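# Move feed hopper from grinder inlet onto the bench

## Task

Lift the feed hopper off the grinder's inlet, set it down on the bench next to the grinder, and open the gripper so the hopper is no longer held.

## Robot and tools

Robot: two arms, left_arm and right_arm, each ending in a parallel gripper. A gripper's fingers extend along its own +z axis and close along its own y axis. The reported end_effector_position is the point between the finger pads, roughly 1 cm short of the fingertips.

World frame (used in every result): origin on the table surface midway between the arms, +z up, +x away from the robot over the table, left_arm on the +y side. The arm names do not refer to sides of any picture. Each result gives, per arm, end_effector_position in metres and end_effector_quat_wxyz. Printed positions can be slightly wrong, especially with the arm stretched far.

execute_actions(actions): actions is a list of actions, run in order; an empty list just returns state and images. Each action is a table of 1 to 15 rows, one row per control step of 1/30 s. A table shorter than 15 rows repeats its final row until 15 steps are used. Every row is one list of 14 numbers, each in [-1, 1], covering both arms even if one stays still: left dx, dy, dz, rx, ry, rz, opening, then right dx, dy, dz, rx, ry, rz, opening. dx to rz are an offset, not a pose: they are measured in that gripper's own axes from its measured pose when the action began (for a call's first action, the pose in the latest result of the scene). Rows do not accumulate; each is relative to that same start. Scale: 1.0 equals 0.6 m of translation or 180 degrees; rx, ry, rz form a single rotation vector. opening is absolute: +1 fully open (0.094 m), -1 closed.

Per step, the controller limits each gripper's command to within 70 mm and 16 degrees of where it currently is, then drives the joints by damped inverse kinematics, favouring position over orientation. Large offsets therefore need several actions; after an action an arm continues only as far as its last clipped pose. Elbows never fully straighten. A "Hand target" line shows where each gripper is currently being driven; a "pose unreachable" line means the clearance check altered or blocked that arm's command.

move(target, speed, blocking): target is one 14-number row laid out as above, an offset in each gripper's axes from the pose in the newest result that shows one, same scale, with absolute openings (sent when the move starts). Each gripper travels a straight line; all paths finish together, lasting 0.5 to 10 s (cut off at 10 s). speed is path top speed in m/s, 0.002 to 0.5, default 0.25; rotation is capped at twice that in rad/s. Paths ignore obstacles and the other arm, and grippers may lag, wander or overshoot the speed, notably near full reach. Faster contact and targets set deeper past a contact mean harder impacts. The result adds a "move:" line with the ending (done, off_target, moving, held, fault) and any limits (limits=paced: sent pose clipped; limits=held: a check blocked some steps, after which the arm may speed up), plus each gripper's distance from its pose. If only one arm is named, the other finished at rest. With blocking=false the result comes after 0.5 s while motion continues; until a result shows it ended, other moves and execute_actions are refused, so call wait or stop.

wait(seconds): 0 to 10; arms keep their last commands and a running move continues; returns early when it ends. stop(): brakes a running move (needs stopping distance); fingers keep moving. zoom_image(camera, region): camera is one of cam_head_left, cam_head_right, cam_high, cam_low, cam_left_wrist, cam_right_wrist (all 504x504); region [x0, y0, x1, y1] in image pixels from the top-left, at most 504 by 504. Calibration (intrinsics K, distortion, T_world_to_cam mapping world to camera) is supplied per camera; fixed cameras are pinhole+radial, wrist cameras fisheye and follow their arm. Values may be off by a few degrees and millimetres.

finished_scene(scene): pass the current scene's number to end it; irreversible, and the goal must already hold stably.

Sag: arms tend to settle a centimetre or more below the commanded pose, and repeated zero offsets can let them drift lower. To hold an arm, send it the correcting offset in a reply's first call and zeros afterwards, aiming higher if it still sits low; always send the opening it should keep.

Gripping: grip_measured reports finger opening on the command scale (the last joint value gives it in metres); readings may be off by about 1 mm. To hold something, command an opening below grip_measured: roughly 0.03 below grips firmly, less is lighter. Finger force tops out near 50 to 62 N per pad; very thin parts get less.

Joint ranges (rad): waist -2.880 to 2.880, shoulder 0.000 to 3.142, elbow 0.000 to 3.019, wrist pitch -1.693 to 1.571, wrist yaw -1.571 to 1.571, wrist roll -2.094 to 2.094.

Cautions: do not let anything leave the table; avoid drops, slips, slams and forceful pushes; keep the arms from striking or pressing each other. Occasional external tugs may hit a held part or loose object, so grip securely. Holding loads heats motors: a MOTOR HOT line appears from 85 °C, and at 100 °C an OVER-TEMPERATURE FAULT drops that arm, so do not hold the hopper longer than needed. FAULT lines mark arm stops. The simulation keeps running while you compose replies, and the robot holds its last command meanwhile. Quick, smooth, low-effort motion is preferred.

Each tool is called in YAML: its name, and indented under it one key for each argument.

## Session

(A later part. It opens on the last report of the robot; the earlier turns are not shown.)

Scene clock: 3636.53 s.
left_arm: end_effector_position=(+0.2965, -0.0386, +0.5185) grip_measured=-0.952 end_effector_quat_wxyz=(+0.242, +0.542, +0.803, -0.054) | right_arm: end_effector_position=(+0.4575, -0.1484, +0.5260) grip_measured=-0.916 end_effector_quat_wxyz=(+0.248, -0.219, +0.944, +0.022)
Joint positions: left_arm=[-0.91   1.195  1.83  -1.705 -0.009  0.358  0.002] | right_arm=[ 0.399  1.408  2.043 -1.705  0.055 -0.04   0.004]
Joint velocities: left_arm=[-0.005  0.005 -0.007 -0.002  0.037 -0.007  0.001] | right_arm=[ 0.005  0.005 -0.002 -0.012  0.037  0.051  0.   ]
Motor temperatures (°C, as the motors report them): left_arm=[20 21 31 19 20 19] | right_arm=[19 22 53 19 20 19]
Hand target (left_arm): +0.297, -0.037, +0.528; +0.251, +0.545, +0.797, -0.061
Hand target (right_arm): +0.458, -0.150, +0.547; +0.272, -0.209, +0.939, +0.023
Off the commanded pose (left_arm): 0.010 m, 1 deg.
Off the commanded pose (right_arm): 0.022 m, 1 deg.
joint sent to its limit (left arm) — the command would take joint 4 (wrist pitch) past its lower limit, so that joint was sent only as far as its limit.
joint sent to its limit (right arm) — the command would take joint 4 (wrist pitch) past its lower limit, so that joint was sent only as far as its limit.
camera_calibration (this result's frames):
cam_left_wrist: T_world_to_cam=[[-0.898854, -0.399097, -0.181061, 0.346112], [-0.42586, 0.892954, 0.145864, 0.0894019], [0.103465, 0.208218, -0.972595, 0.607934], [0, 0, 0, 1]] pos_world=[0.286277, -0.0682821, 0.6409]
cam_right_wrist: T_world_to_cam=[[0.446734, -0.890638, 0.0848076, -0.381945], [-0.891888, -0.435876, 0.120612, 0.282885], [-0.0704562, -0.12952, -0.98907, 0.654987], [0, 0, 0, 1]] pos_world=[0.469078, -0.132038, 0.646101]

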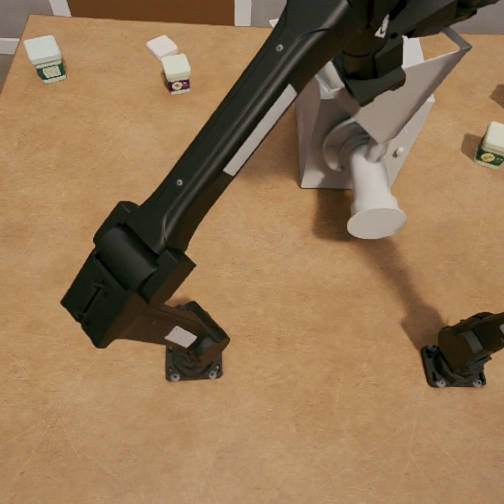

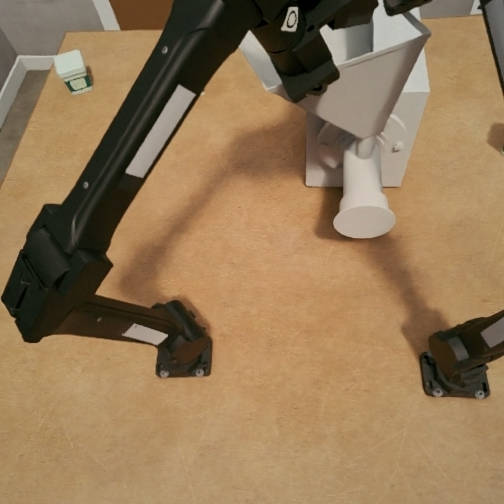

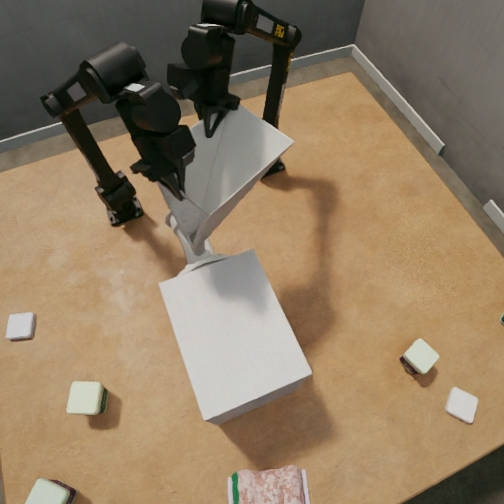

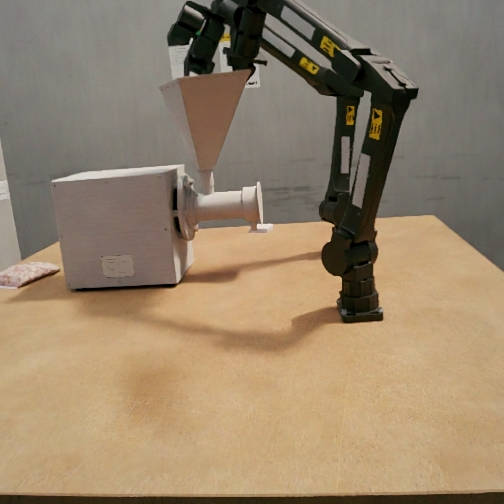

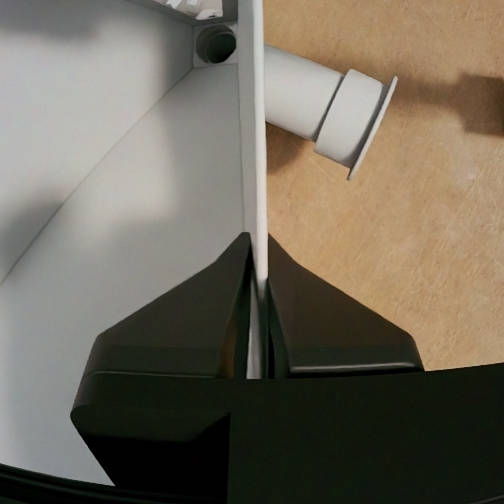

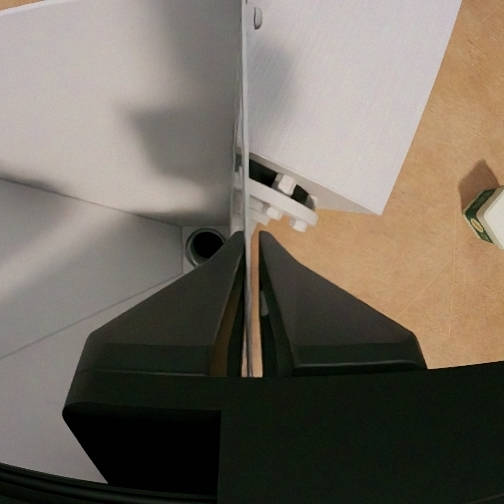

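execute_actions:
  actions:
    - [[-0.0013,0.0792,-0.056,0.0352,-0.0176,0.0734,-1, -0.0474,-0.0190,-0.0962,0.0403,0.0073,0.0726,-1]]
    - [[-0.0013,0.0792,-0.056,0.0352,-0.0176,0.0734,-1, -0.0474,-0.0190,-0.0962,0.0403,0.0073,0.0726,-1]]
    - [[-0.0692,-0.0432,-0.0527,-0.0352,0.0176,-0.0734,-1, -0.0574,0.0,-0.0926,-0.0403,-0.0073,-0.0726,-1]]
    - [[-0.0013,0.0792,-0.056,0.0352,-0.0176,0.0734,-1, -0.0474,-0.0190,-0.0962,0.0403,0.0073,0.0726,-1]]
    - [[-0.0046,0.0026,-0.0142,0,0,0,-1, -0.0161,-0.003,-0.029,0,0,0,-1]]

zoom_image:
  camera: "cam_low"
  region: [190, 165, 225, 200]

Scene clock: 3649.07 s.
left_arm: end_effector_position=(+0.3159, -0.0230, +0.5263) grip_measured=-0.902 end_effector_quat_wxyz=(+0.249, +0.611, +0.739, -0.133) | right_arm: end_effector_position=(+0.4558, -0.1537, +0.5266) grip_measured=-0.918 end_effector_quat_wxyz=(+0.258, -0.126, +0.958, +0.000)
Joint positions: left_arm=[-0.708  1.202  1.84  -1.705  0.288  0.676  0.005] | right_arm=[ 0.43   1.399  2.031 -1.705  0.162  0.159  0.004]
Joint velocities: left_arm=[-0.005 -0.005  0.012  0.017 -0.051 -0.081 -0.001] | right_arm=[-0.015 -0.015 -0.002 -0.002 -0.037  0.022 -0.   ]
Motor temperatures (°C, as the motors report them): left_arm=[21 21 31 19 20 19] | right_arm=[19 22 53 19 20 19]
Hand target (left_arm): +0.317, -0.021, +0.537; +0.262, +0.613, +0.733, -0.135
Hand target (right_arm): +0.456, -0.156, +0.548; +0.281, -0.118, +0.952, +0.004
Off the commanded pose (left_arm): 0.011 m, 1 deg.
Off the commanded pose (right_arm): 0.022 m, 1 deg.
joint sent to its limit (left arm) — the command would take joint 4 (wrist pitch) past its lower limit, so that joint was sent only as far as its limit.
joint sent to its limit (right arm) — the command would take joint 4 (wrist pitch) past its lower limit, so that joint was sent only as far as its limit.
camera_calibration (this result's frames):
cam_left_wrist: T_world_to_cam=[[-0.970872, -0.210866, -0.113771, 0.36287], [-0.218059, 0.974393, 0.0548532, 0.0667634], [0.0992909, 0.0780642, -0.991992, 0.618813], [0, 0, 0, 1]] pos_world=[0.305416, -0.0368439, 0.651479]
cam_right_wrist: T_world_to_cam=[[0.266119, -0.96045, 0.0819481, -0.312889], [-0.960863, -0.257522, 0.102102, 0.347561], [-0.0769608, -0.105912, -0.991393, 0.662627], [0, 0, 0, 1]] pos_world=[0.46822, -0.140829, 0.647077]

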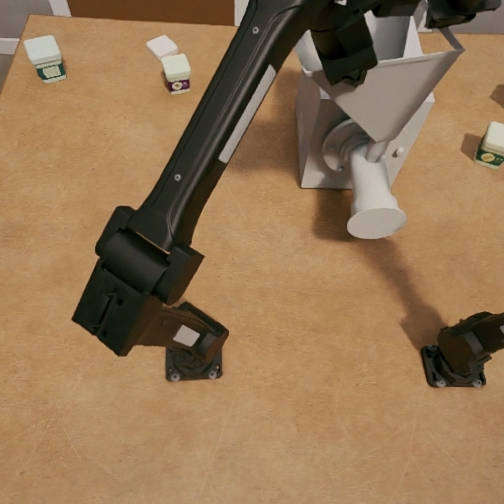

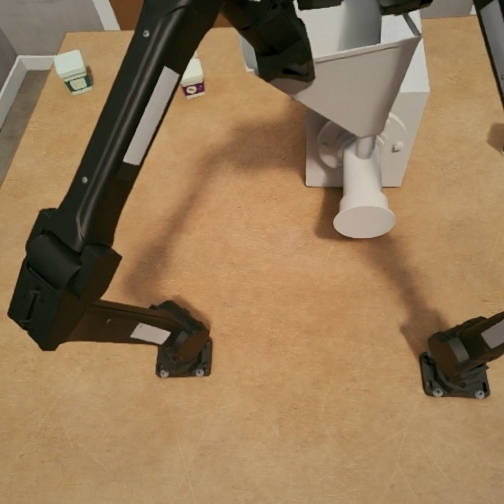

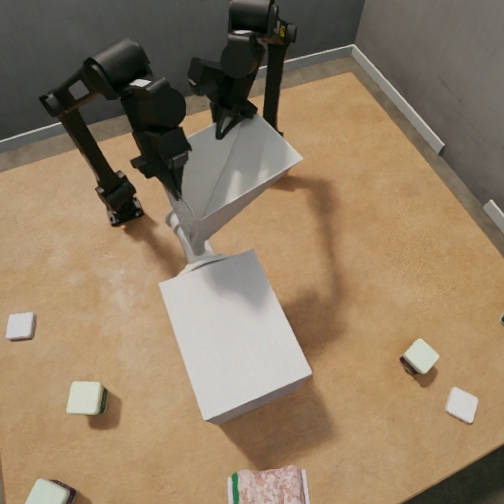

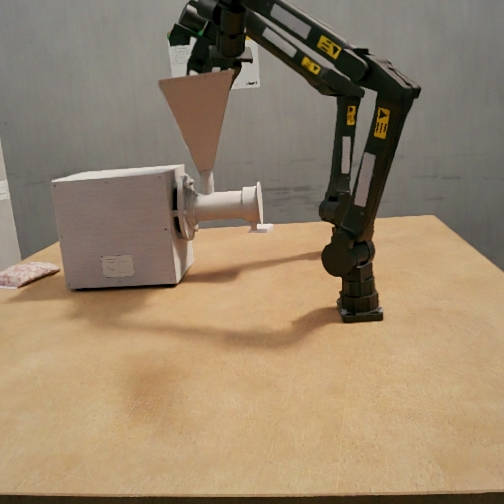

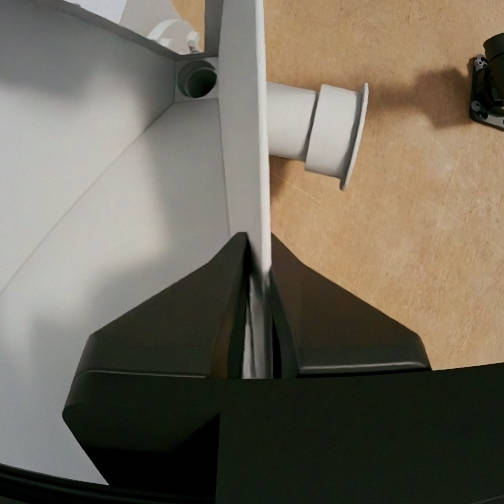

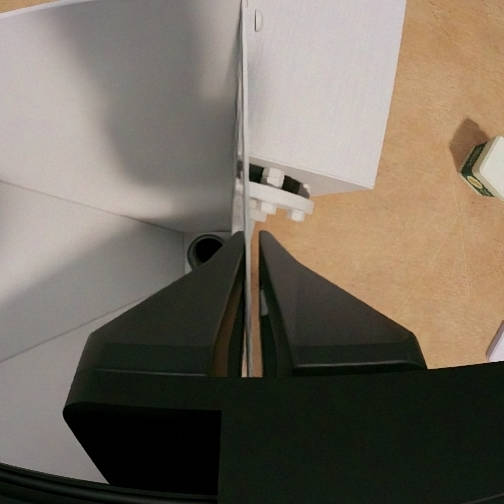

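Region (190, 165, 225, 200) of cam_low's 504x504 image, scaled by 14.400, with more detail than that image has.

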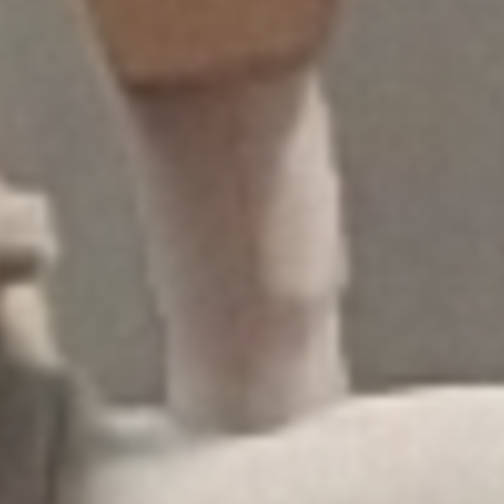

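execute_actions:
  actions:
    - [[0,0,0,0,0,0,-0.55, -0.008,-0.0015,-0.0145,0,0,0,-1]]
    - [[0.011,0.003,0.016,-0.042,0,0.017,-0.55, 0,0,0,0,0,0,-1]]
    - [[0,0,0,0,0,0,-0.55, 0,0,0,0,0,0,-1]]

Scene clock: 3677.30 s.
left_arm: end_effector_position=(+0.3158, -0.0156, +0.5139) grip_measured=-0.552 end_effector_quat_wxyz=(+0.288, +0.613, +0.732, -0.078) | right_arm: end_effector_position=(+0.4504, -0.1452, +0.5262) grip_measured=-0.927 end_effector_quat_wxyz=(+0.255, -0.139, +0.957, +0.011)
Joint positions: left_arm=[-0.749  1.12   1.721 -1.586  0.163  0.673  0.021] | right_arm=[ 0.444  1.395  2.027 -1.705  0.141  0.151  0.003]
Joint velocities: left_arm=[-0.015  0.005 -0.007  0.022 -0.066 -0.037  0.001] | right_arm=[-0.005 -0.015  0.007 -0.002 -0.022  0.007 -0.   ]
Motor temperatures (°C, as the motors report them): left_arm=[20 21 30 19 20 19] | right_arm=[19 22 51 19 20 19]
Hand target (left_arm): +0.316, -0.016, +0.514; +0.288, +0.613, +0.732, -0.078
Hand target (right_arm): +0.450, -0.145, +0.526; +0.255, -0.139, +0.957, +0.011
Off the commanded pose (left_arm): 0.000 m, 0 deg.
Off the commanded pose (right_arm): 0.000 m, 0 deg.
camera_calibration (this result's frames):
cam_left_wrist: T_world_to_cam=[[-0.941815, -0.230099, -0.24503, 0.420919], [-0.250982, 0.966296, 0.0572788, 0.0692746], [0.223592, 0.115444, -0.967822, 0.554889], [0, 0, 0, 1]] pos_world=[0.289746, -0.0341456, 0.636204]
cam_right_wrist: T_world_to_cam=[[0.296484, -0.952642, 0.0676044, -0.308207], [-0.951556, -0.288623, 0.106012, 0.333846], [-0.0814794, -0.0957602, -0.992064, 0.66651], [0, 0, 0, 1]] pos_world=[0.463358, -0.13343, 0.646665]

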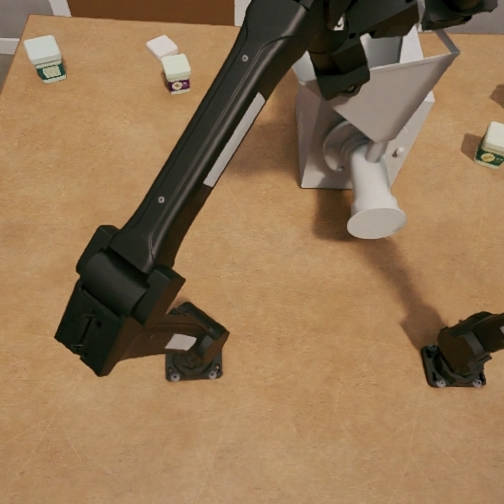

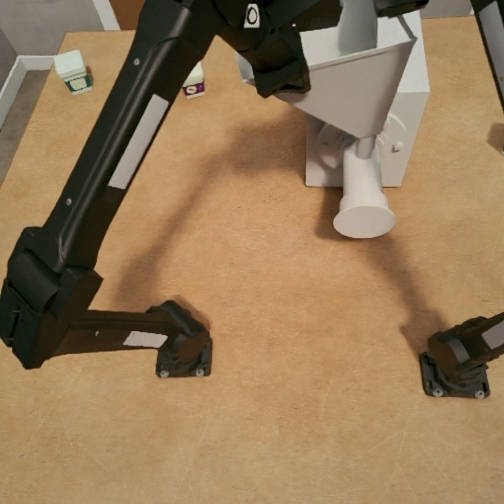

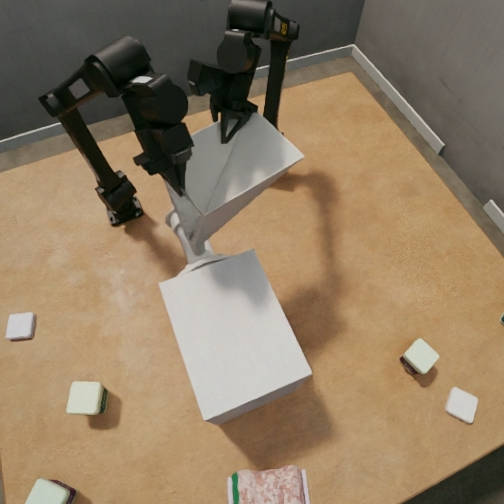

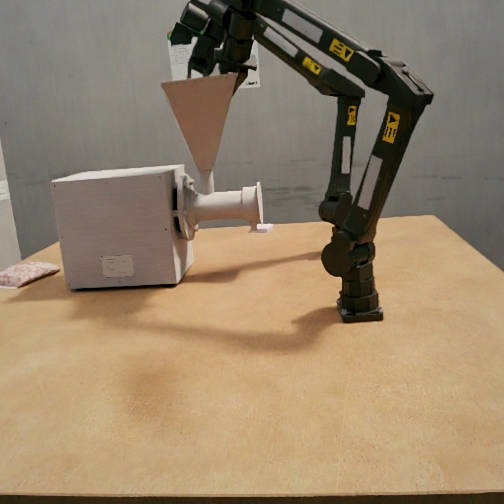

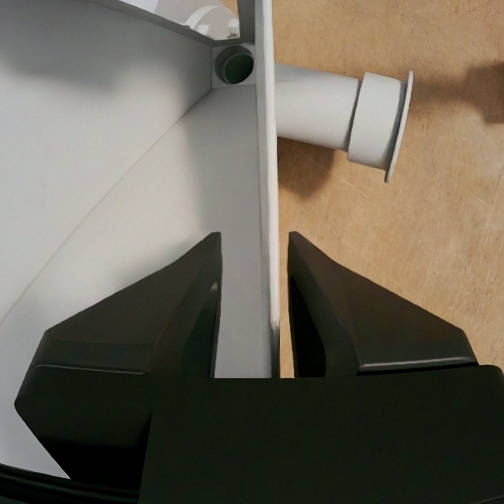

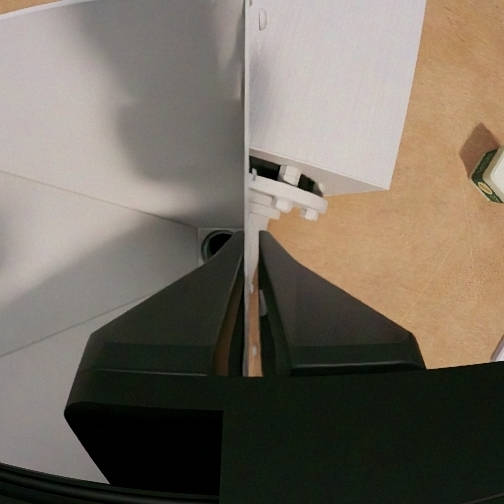

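execute_actions:
  actions:
    - [[0,-0.006,-0.003,0,0,0,-0.55, -0.008,-0.0015,-0.0145,0,0,0,-1]]
    - [[0,0,0,0,0,0,-1, 0,0,0,0,0,0,-1]]
    - [[0,0,0,0,0,0,-1, 0,0,0,0,0,0,-1]]

Scene clock: 3682.77 s.
left_arm: end_effector_position=(+0.3141, -0.0159, +0.5133) grip_measured=-0.973 end_effector_quat_wxyz=(+0.286, +0.613, +0.732, -0.081) | right_arm: end_effector_position=(+0.4507, -0.1456, +0.5263) grip_measured=-0.927 end_effector_quat_wxyz=(+0.255, -0.137, +0.957, +0.010)
Joint positions: left_arm=[-0.75   1.12   1.72  -1.59   0.169  0.672  0.001] | right_arm=[ 0.444  1.395  2.027 -1.705  0.144  0.155  0.003]
Joint velocities: left_arm=[ 0.005 -0.005  0.007 -0.022 -0.037 -0.007  0.001] | right_arm=[-0.005 -0.005  0.002  0.012  0.007 -0.007 -0.   ]
Motor temperatures (°C, as the motors report them): left_arm=[20 21 30 19 20 19] | right_arm=[19 22 50 19 20 19]
Hand target (left_arm): +0.314, -0.016, +0.513; +0.286, +0.613, +0.732, -0.081
Hand target (right_arm): +0.451, -0.146, +0.526; +0.255, -0.137, +0.957, +0.010
Off the commanded pose (left_arm): 0.000 m, 0 deg.
Off the commanded pose (right_arm): 0.000 m, 0 deg.
camera_calibration (this result's frames):
cam_left_wrist: T_world_to_cam=[[-0.944203, -0.227841, -0.237843, 0.416162], [-0.247795, 0.967119, 0.0572632, 0.0681846], [0.216976, 0.113005, -0.969614, 0.557673], [0, 0, 0, 1]] pos_world=[0.288835, -0.0341436, 0.635804]
cam_right_wrist: T_world_to_cam=[[0.291534, -0.954132, 0.0681197, -0.306974], [-0.953143, -0.283741, 0.104931, 0.335968], [-0.0807896, -0.0955187, -0.992144, 0.666366], [0, 0, 0, 1]] pos_world=[0.463554, -0.133915, 0.646788]

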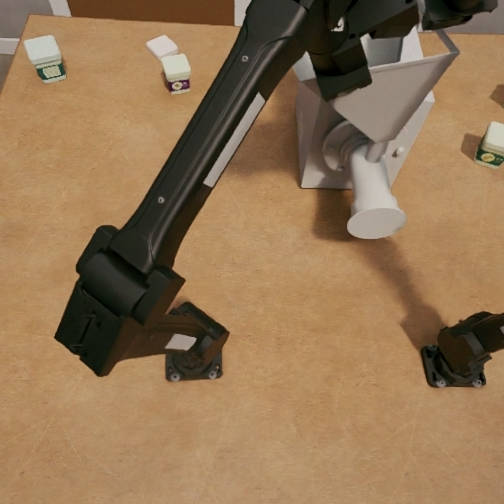

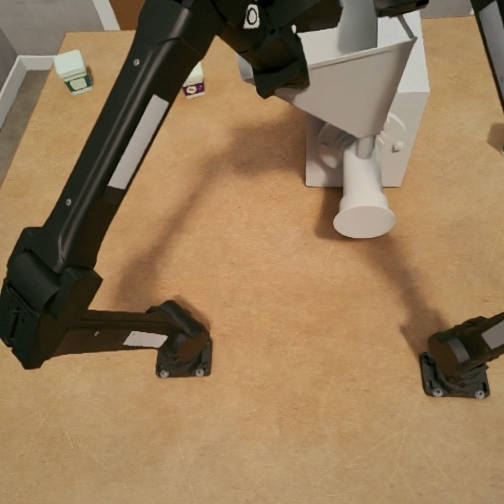

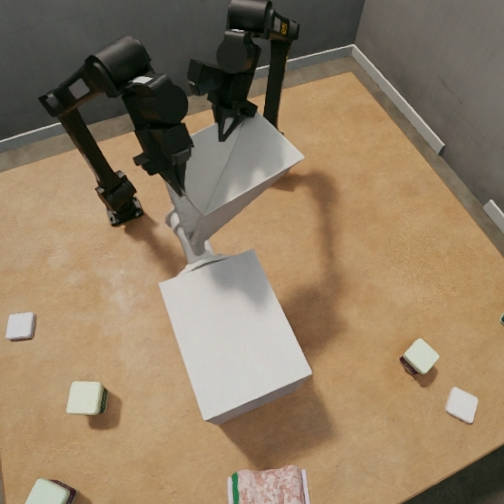

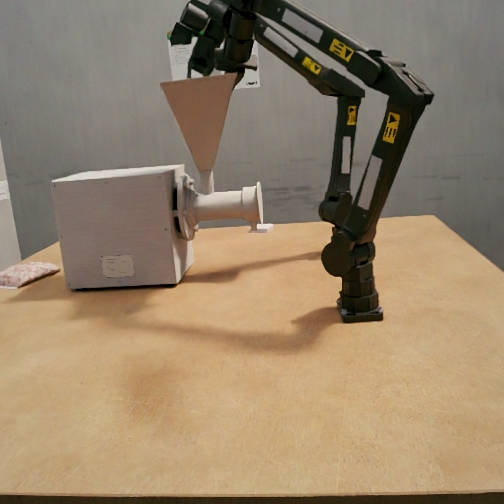

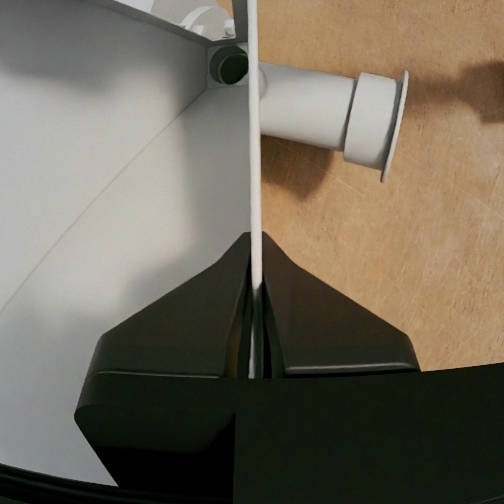

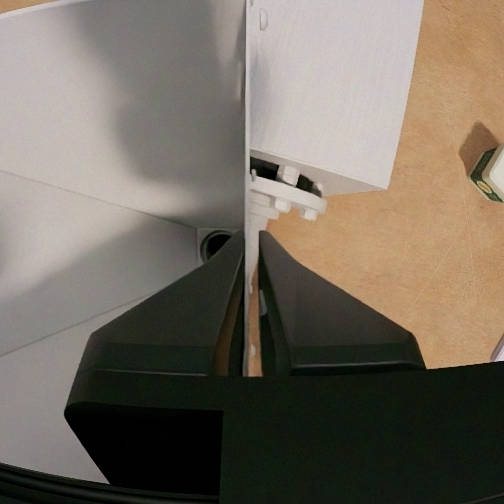

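execute_actions:
  actions:
    - [[-0.0753,-0.0417,-0.0453,-0.0432,0.0193,-0.0686,-1, -0.0574,0.0,-0.0926,-0.0403,-0.0073,-0.0726,-1]]
    - [[-0.0067,0.0808,-0.054,0.0432,-0.0193,0.0686,-1, -0.0474,-0.0190,-0.0962,0.0403,0.0073,0.0726,-1]]
    - [[-0.0753,-0.0417,-0.0453,-0.0432,0.0193,-0.0686,-1, -0.0574,0.0,-0.0926,-0.0403,-0.0073,-0.0726,-1]]
    - [[-0.0067,0.0808,-0.054,0.0432,-0.0193,0.0686,-1, -0.0474,-0.0190,-0.0962,0.0403,0.0073,0.0726,-1]]
    - [[-0.0067,0.0808,-0.054,0.0432,-0.0193,0.0686,-1, -0.0474,-0.0190,-0.0962,0.0403,0.0073,0.0726,-1]]
    - [[-0.008,0.004,-0.013,0,0,0,-1, -0.0161,-0.003,-0.029,0,0,0,-1]]

zoom_image:
  camera: "cam_low"
  region: [190, 165, 225, 200]

Scene clock: 3709.83 s.
left_arm: end_effector_position=(+0.2995, -0.0469, +0.5306) grip_measured=-0.761 end_effector_quat_wxyz=(+0.224, +0.524, +0.802, -0.176) | right_arm: end_effector_position=(+0.4626, -0.1494, +0.5307) grip_measured=-0.880 end_effector_quat_wxyz=(+0.258, -0.204, +0.944, +0.001)
Joint positions: left_arm=[-0.788  1.218  1.863 -1.705  0.282  0.373  0.011] | right_arm=[ 0.414  1.42   2.064 -1.705  0.114 -0.01   0.006]
Joint velocities: left_arm=[-0.015 -0.005  0.012  0.002 -0.051  0.007  0.001] | right_arm=[-0.005 -0.015 -0.022  0.002  0.051  0.081 -0.   ]
Motor temperatures (°C, as the motors report them): left_arm=[21 21 30 19 20 19] | right_arm=[19 22 50 19 20 19]
Hand target (left_arm): +0.302, -0.045, +0.542; +0.240, +0.543, +0.785, -0.176
Hand target (right_arm): +0.462, -0.151, +0.552; +0.283, -0.177, +0.943, +0.005
Off the commanded pose (left_arm): 0.012 m, 3 deg.
Off the commanded pose (right_arm): 0.023 m, 3 deg.
joint sent to its limit (left arm) — the command would take joint 4 (wrist pitch) past its lower limit, so that joint was sent only as far as its limit.
joint sent to its limit (right arm) — the command would take joint 4 (wrist pitch) past its lower limit, so that joint was sent only as far as its limit.
camera_calibration (this result's frames):
cam_left_wrist: T_world_to_cam=[[-0.923285, -0.381833, 0.0418124, 0.237544], [-0.380205, 0.923948, 0.0419987, 0.139191], [-0.054669, 0.0228794, -0.998242, 0.67338], [0, 0, 0, 1]] pos_world=[0.309055, -0.0533096, 0.656418]
cam_right_wrist: T_world_to_cam=[[0.409015, -0.904414, 0.12142, -0.389544], [-0.911184, -0.397562, 0.108113, 0.30769], [-0.0495067, -0.154856, -0.986696, 0.645175], [0, 0, 0, 1]] pos_world=[0.471632, -0.130074, 0.650625]

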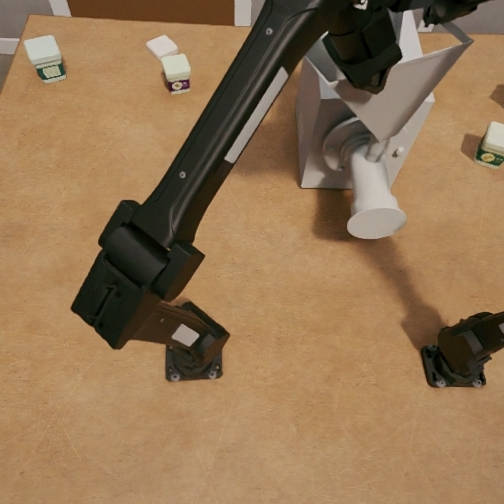

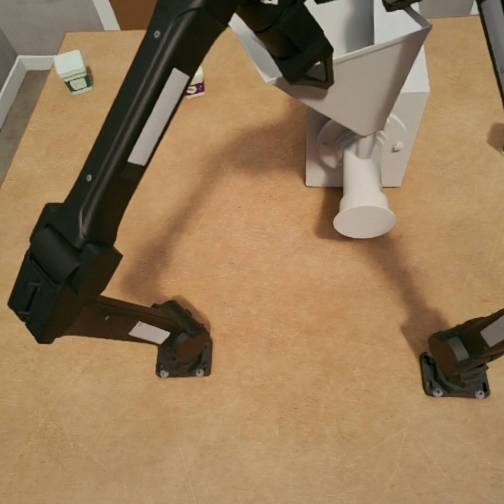

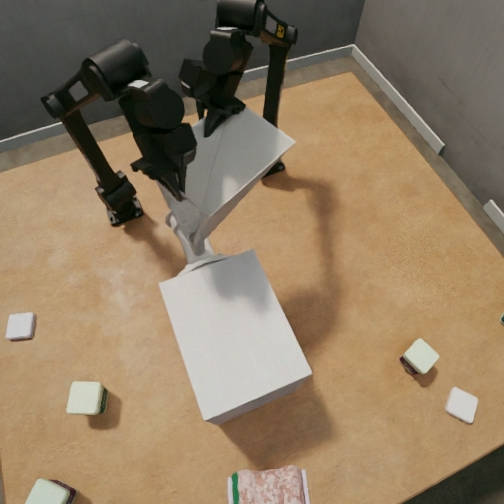

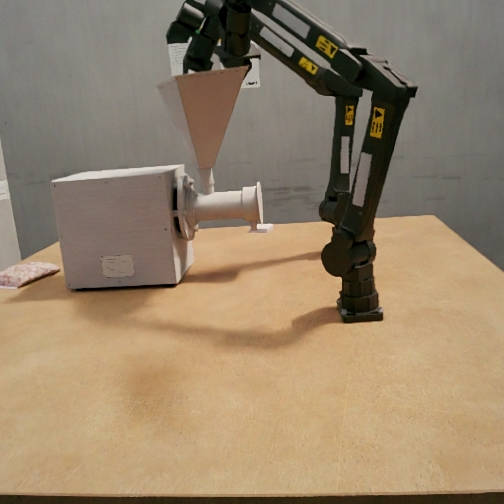

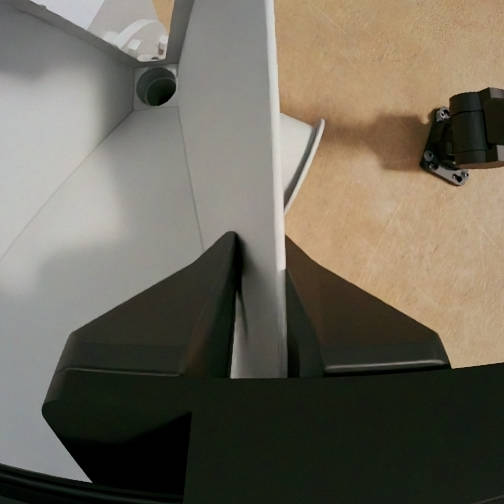

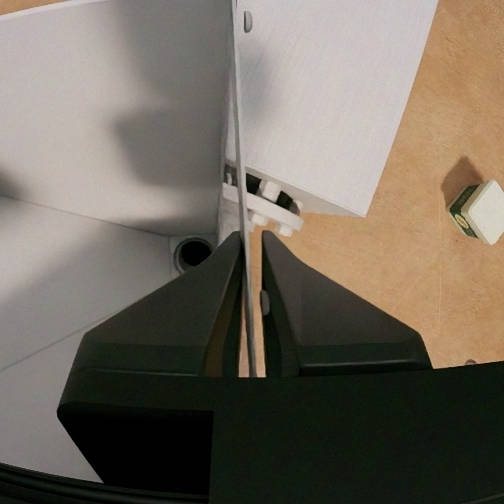

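Region (190, 165, 225, 200) of cam_low's 504x504 image, scaled by 14.400, with more detail than that image has.

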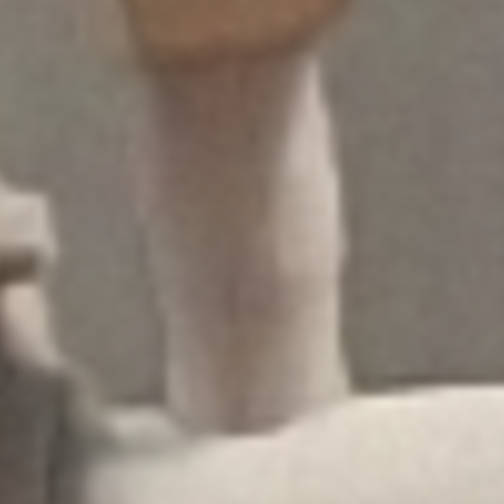

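execute_actions:
  actions:
    - [[0,0,0,0,0,0,-0.4, -0.008,-0.0015,-0.0145,0,0,0,-1]]
    - [[0.0105,0.0063,0.0157,-0.081,0,0.039,-0.4, 0,0,0,0,0,0,-1]]
    - [[0,0,0,0,0,0,-0.4, 0,0,0,0,0,0,-1]]

Scene clock: 3732.87 s.
left_arm: end_effector_position=(+0.2984, -0.0408, +0.5182) grip_measured=-0.401 end_effector_quat_wxyz=(+0.294, +0.539, +0.787, -0.062) | right_arm: end_effector_position=(+0.4516, -0.1384, +0.5310) grip_measured=-0.926 end_effector_quat_wxyz=(+0.254, -0.229, +0.940, +0.022)
Joint positions: left_arm=[-0.913  1.126  1.734 -1.569 -0.017  0.37   0.028] | right_arm=[ 0.428  1.405  2.051 -1.705  0.066 -0.035  0.003]
Joint velocities: left_arm=[-0.005 -0.005 -0.007 -0.002  0.066 -0.022 -0.   ] | right_arm=[-0.005 -0.015  0.007  0.007  0.007 -0.022 -0.   ]
Motor temperatures (°C, as the motors report them): left_arm=[20 21 30 19 20 19] | right_arm=[19 22 50 19 20 19]
Hand target (left_arm): +0.298, -0.041, +0.518; +0.294, +0.539, +0.787, -0.062
Hand target (right_arm): +0.452, -0.139, +0.531; +0.255, -0.228, +0.940, +0.020
Off the commanded pose (left_arm): 0.000 m, 0 deg.
Off the commanded pose (right_arm): 0.001 m, 0 deg.
camera_calibration (this result's frames):
cam_left_wrist: T_world_to_cam=[[-0.885933, -0.405062, -0.225939, 0.366037], [-0.424943, 0.904079, 0.0454252, 0.144511], [0.185867, 0.136255, -0.973082, 0.580704], [0, 0, 0, 1]] pos_world=[0.27776, -0.0615058, 0.64121]
cam_right_wrist: T_world_to_cam=[[0.463263, -0.881389, 0.0924129, -0.381057], [-0.88458, -0.453542, 0.10871, 0.282], [-0.0539024, -0.132108, -0.989769, 0.653383], [0, 0, 0, 1]] pos_world=[0.4612, -0.121644, 0.651256]

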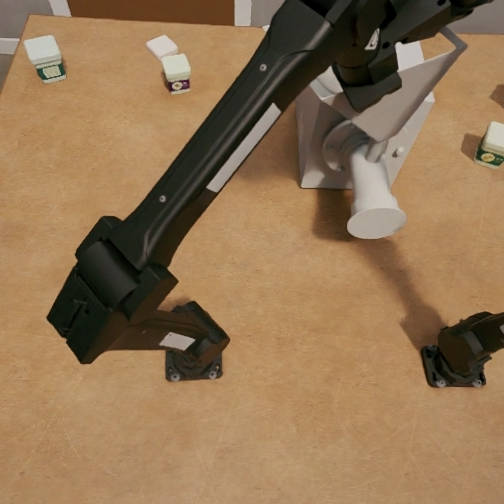

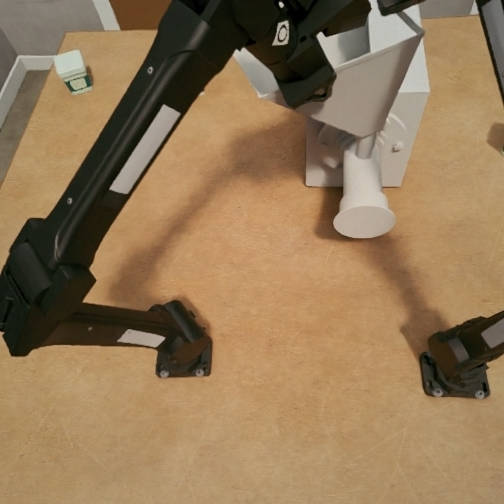

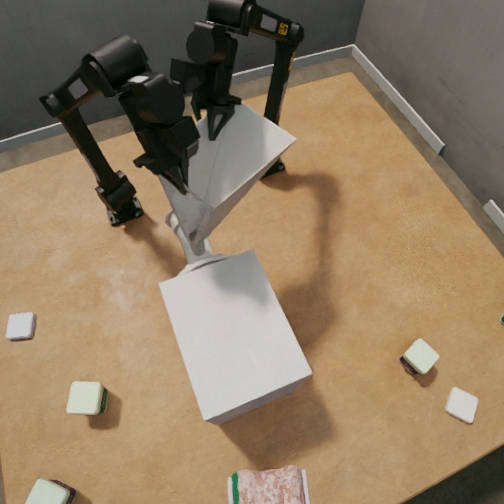

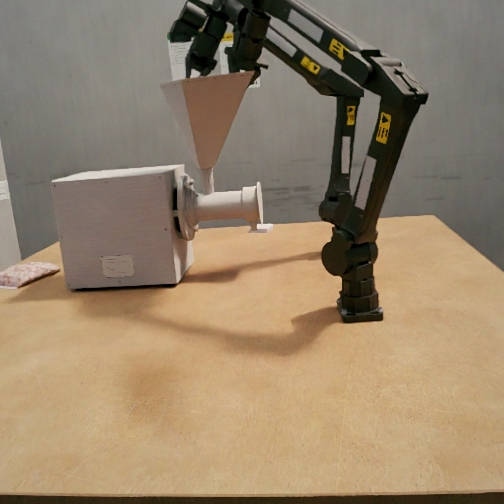

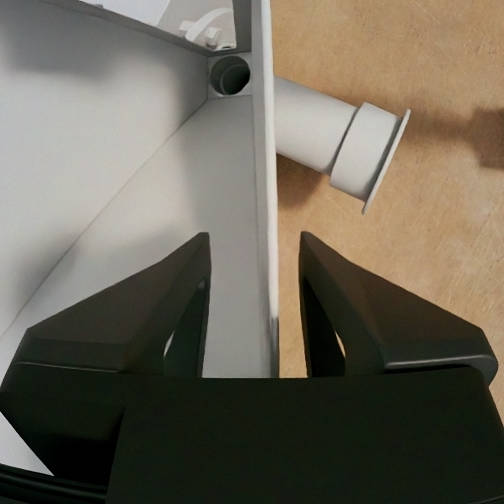

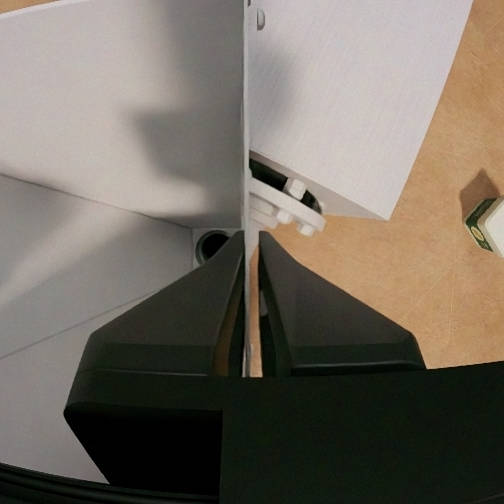

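execute_actions:
  actions:
    - [[0,-0.007,-0.003,0,0,0,-0.4, -0.008,-0.0015,-0.0145,0,0,0,-1]]
    - [[0,0,0,0,0,0,-1, 0,0,0,0,0,0,-1]]
    - [[0,0,0,0,0,0,-1, 0,0,0,0,0,0,-1]]

Scene clock: 3738.33 s.
left_arm: end_effector_position=(+0.2973, -0.0417, +0.5178) grip_measured=-0.972 end_effector_quat_wxyz=(+0.293, +0.539, +0.787, -0.062) | right_arm: end_effector_position=(+0.4520, -0.1388, +0.5310) grip_measured=-0.926 end_effector_quat_wxyz=(+0.254, -0.228, +0.940, +0.021)
Joint positions: left_arm=[-0.918  1.126  1.733 -1.57  -0.018  0.367  0.001] | right_arm=[ 0.428  1.405  2.051 -1.704  0.067 -0.034  0.003]
Joint velocities: left_arm=[-0.005 -0.015  0.012  0.002  0.022 -0.051  0.   ] | right_arm=[-0.005 -0.005 -0.012  0.012  0.066 -0.051 -0.   ]
Motor temperatures (°C, as the motors report them): left_arm=[20 21 30 19 20 19] | right_arm=[19 22 49 19 20 19]
Hand target (left_arm): +0.297, -0.042, +0.518; +0.293, +0.539, +0.787, -0.062
Hand target (right_arm): +0.452, -0.139, +0.531; +0.254, -0.228, +0.940, +0.021
Off the commanded pose (left_arm): 0.000 m, 0 deg.
Off the commanded pose (right_arm): 0.000 m, 0 deg.
camera_calibration (this result's frames):
cam_left_wrist: T_world_to_cam=[[-0.886851, -0.403869, -0.224467, 0.364118], [-0.423723, 0.904597, 0.0465098, 0.143918], [0.184268, 0.136359, -0.973371, 0.581227], [0, 0, 0, 1]] pos_world=[0.276798, -0.0623876, 0.640788]
cam_right_wrist: T_world_to_cam=[[0.461449, -0.882274, 0.0930447, -0.381232], [-0.885552, -0.451743, 0.108288, 0.283064], [-0.0535077, -0.132365, -0.989756, 0.653068], [0, 0, 0, 1]] pos_world=[0.461532, -0.122035, 0.651197]

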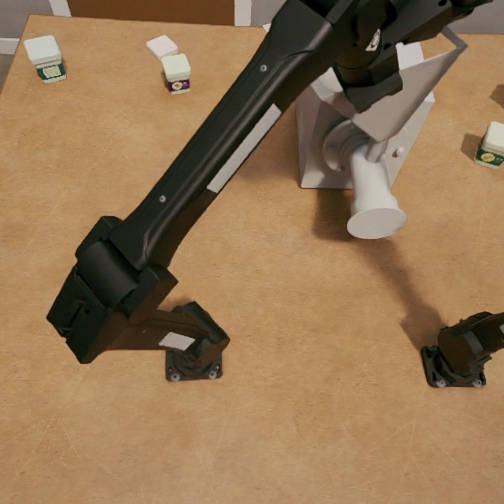

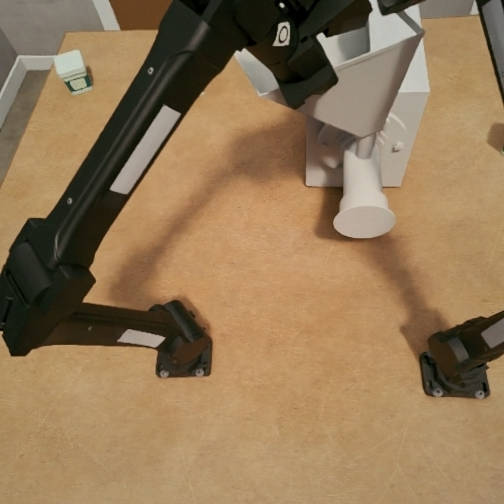

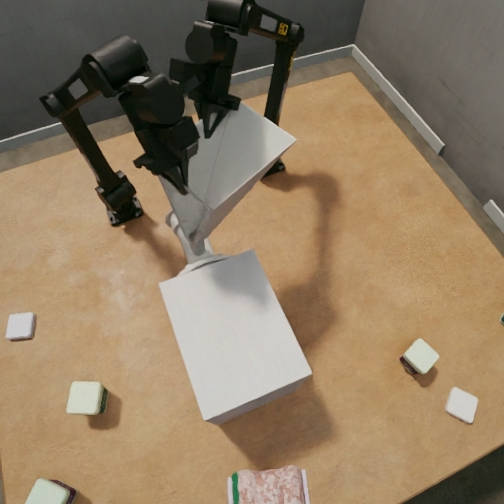

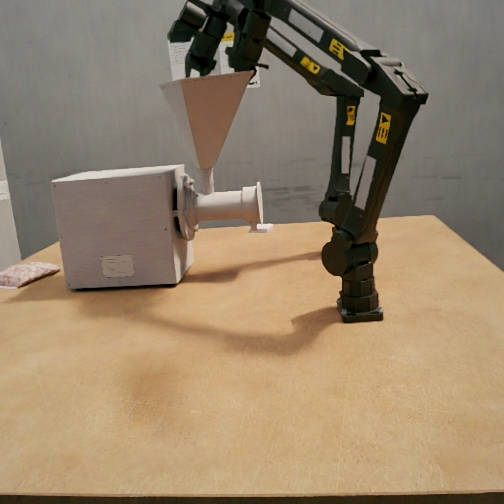

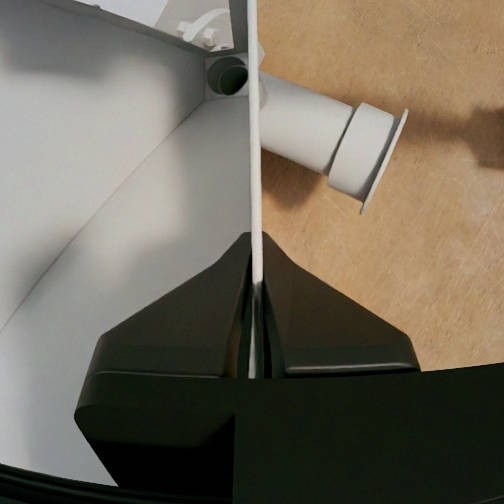

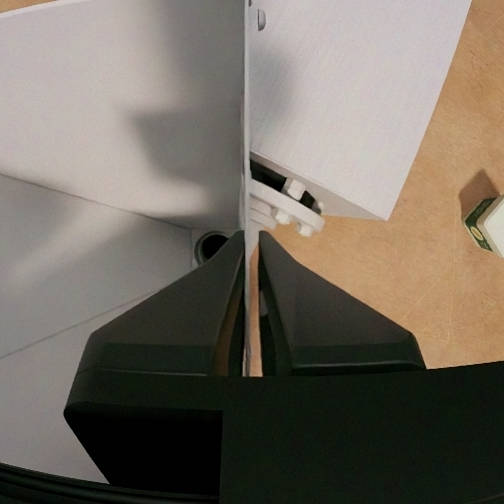

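execute_actions:
  actions:
    - [[-0.0086,0.004,-0.0137,0,0,0,-1, 0,0,0,0,0,0,-0.5]]
    - [[0,0,0,0,0,0,-1, 0.012,0.002,0.024,0,0,0,-0.5]]
    - [[0,0,0,0,0,0,-1, 0,0,0,0,0,0,-0.5]]

Scene clock: 3747.63 s.
left_arm: end_effector_position=(+0.2975, -0.0418, +0.5181) grip_measured=-0.972 end_effector_quat_wxyz=(+0.293, +0.539, +0.787, -0.062) | right_arm: end_effector_position=(+0.4513, -0.1391, +0.5115) grip_measured=-0.502 end_effector_quat_wxyz=(+0.246, -0.228, +0.942, +0.020)
Joint positions: left_arm=[-0.918  1.128  1.736 -1.571 -0.018  0.367  0.001] | right_arm=[ 0.428  1.38   1.97  -1.664  0.067 -0.034  0.023]
Joint velocities: left_arm=[-0.005 -0.005 -0.022 -0.007  0.051 -0.066  0.002] | right_arm=[-0.024  0.005  0.012 -0.012 -0.007 -0.022 -0.001]
Motor temperatures (°C, as the motors report them): left_arm=[20 21 30 19 20 19] | right_arm=[19 22 48 19 20 19]
Hand target (left_arm): +0.297, -0.042, +0.518; +0.293, +0.539, +0.787, -0.062
Hand target (right_arm): +0.451, -0.139, +0.512; +0.246, -0.228, +0.942, +0.020
Off the commanded pose (left_arm): 0.000 m, 0 deg.
Off the commanded pose (right_arm): 0.000 m, 0 deg.
camera_calibration (this result's frames):
cam_left_wrist: T_world_to_cam=[[-0.886825, -0.403888, -0.224536, 0.364342], [-0.423907, 0.904468, 0.0473297, 0.143745], [0.18397, 0.137156, -0.973316, 0.58158], [0, 0, 0, 1]] pos_world=[0.277049, -0.0626265, 0.641065]
cam_right_wrist: T_world_to_cam=[[0.46244, -0.88187, 0.0919505, -0.379171], [-0.883984, -0.450526, 0.124897, 0.275393], [-0.0687171, -0.13904, -0.9879, 0.638723], [0, 0, 0, 1]] pos_world=[0.462677, -0.1215, 0.631463]

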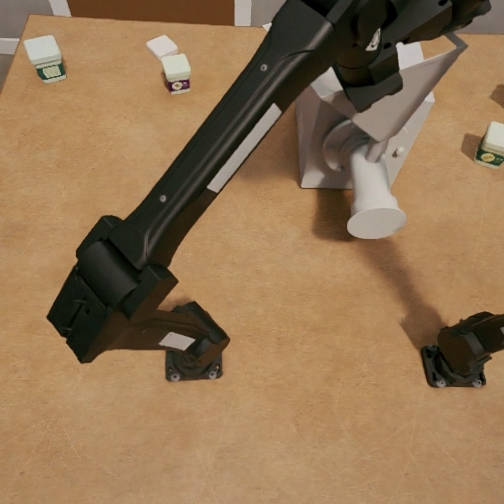

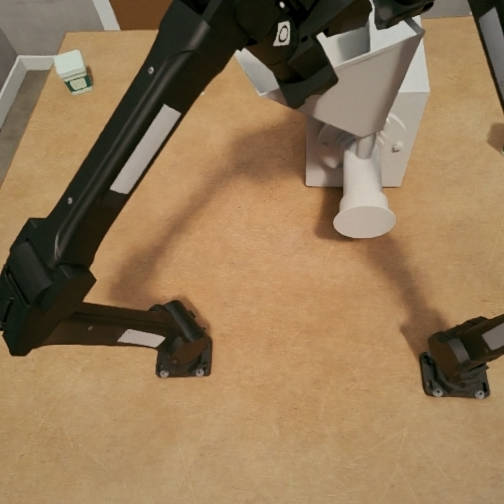

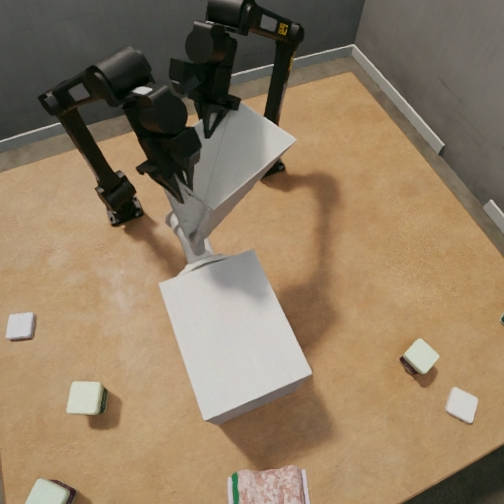

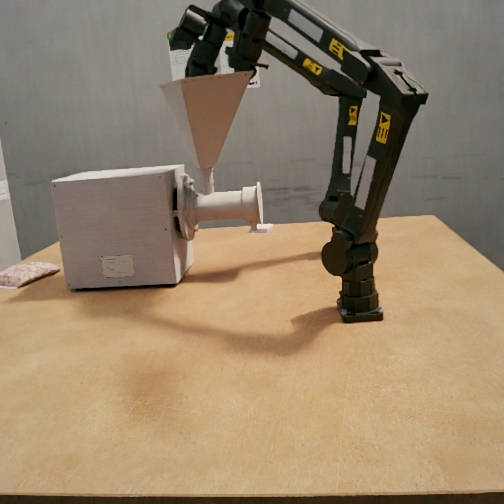

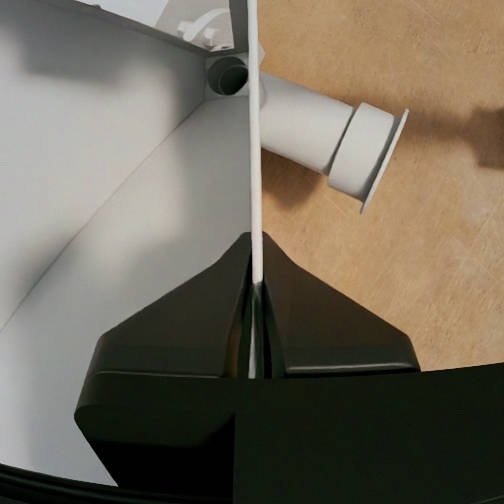

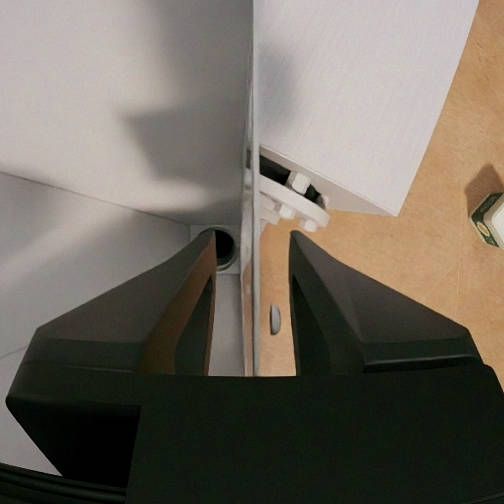

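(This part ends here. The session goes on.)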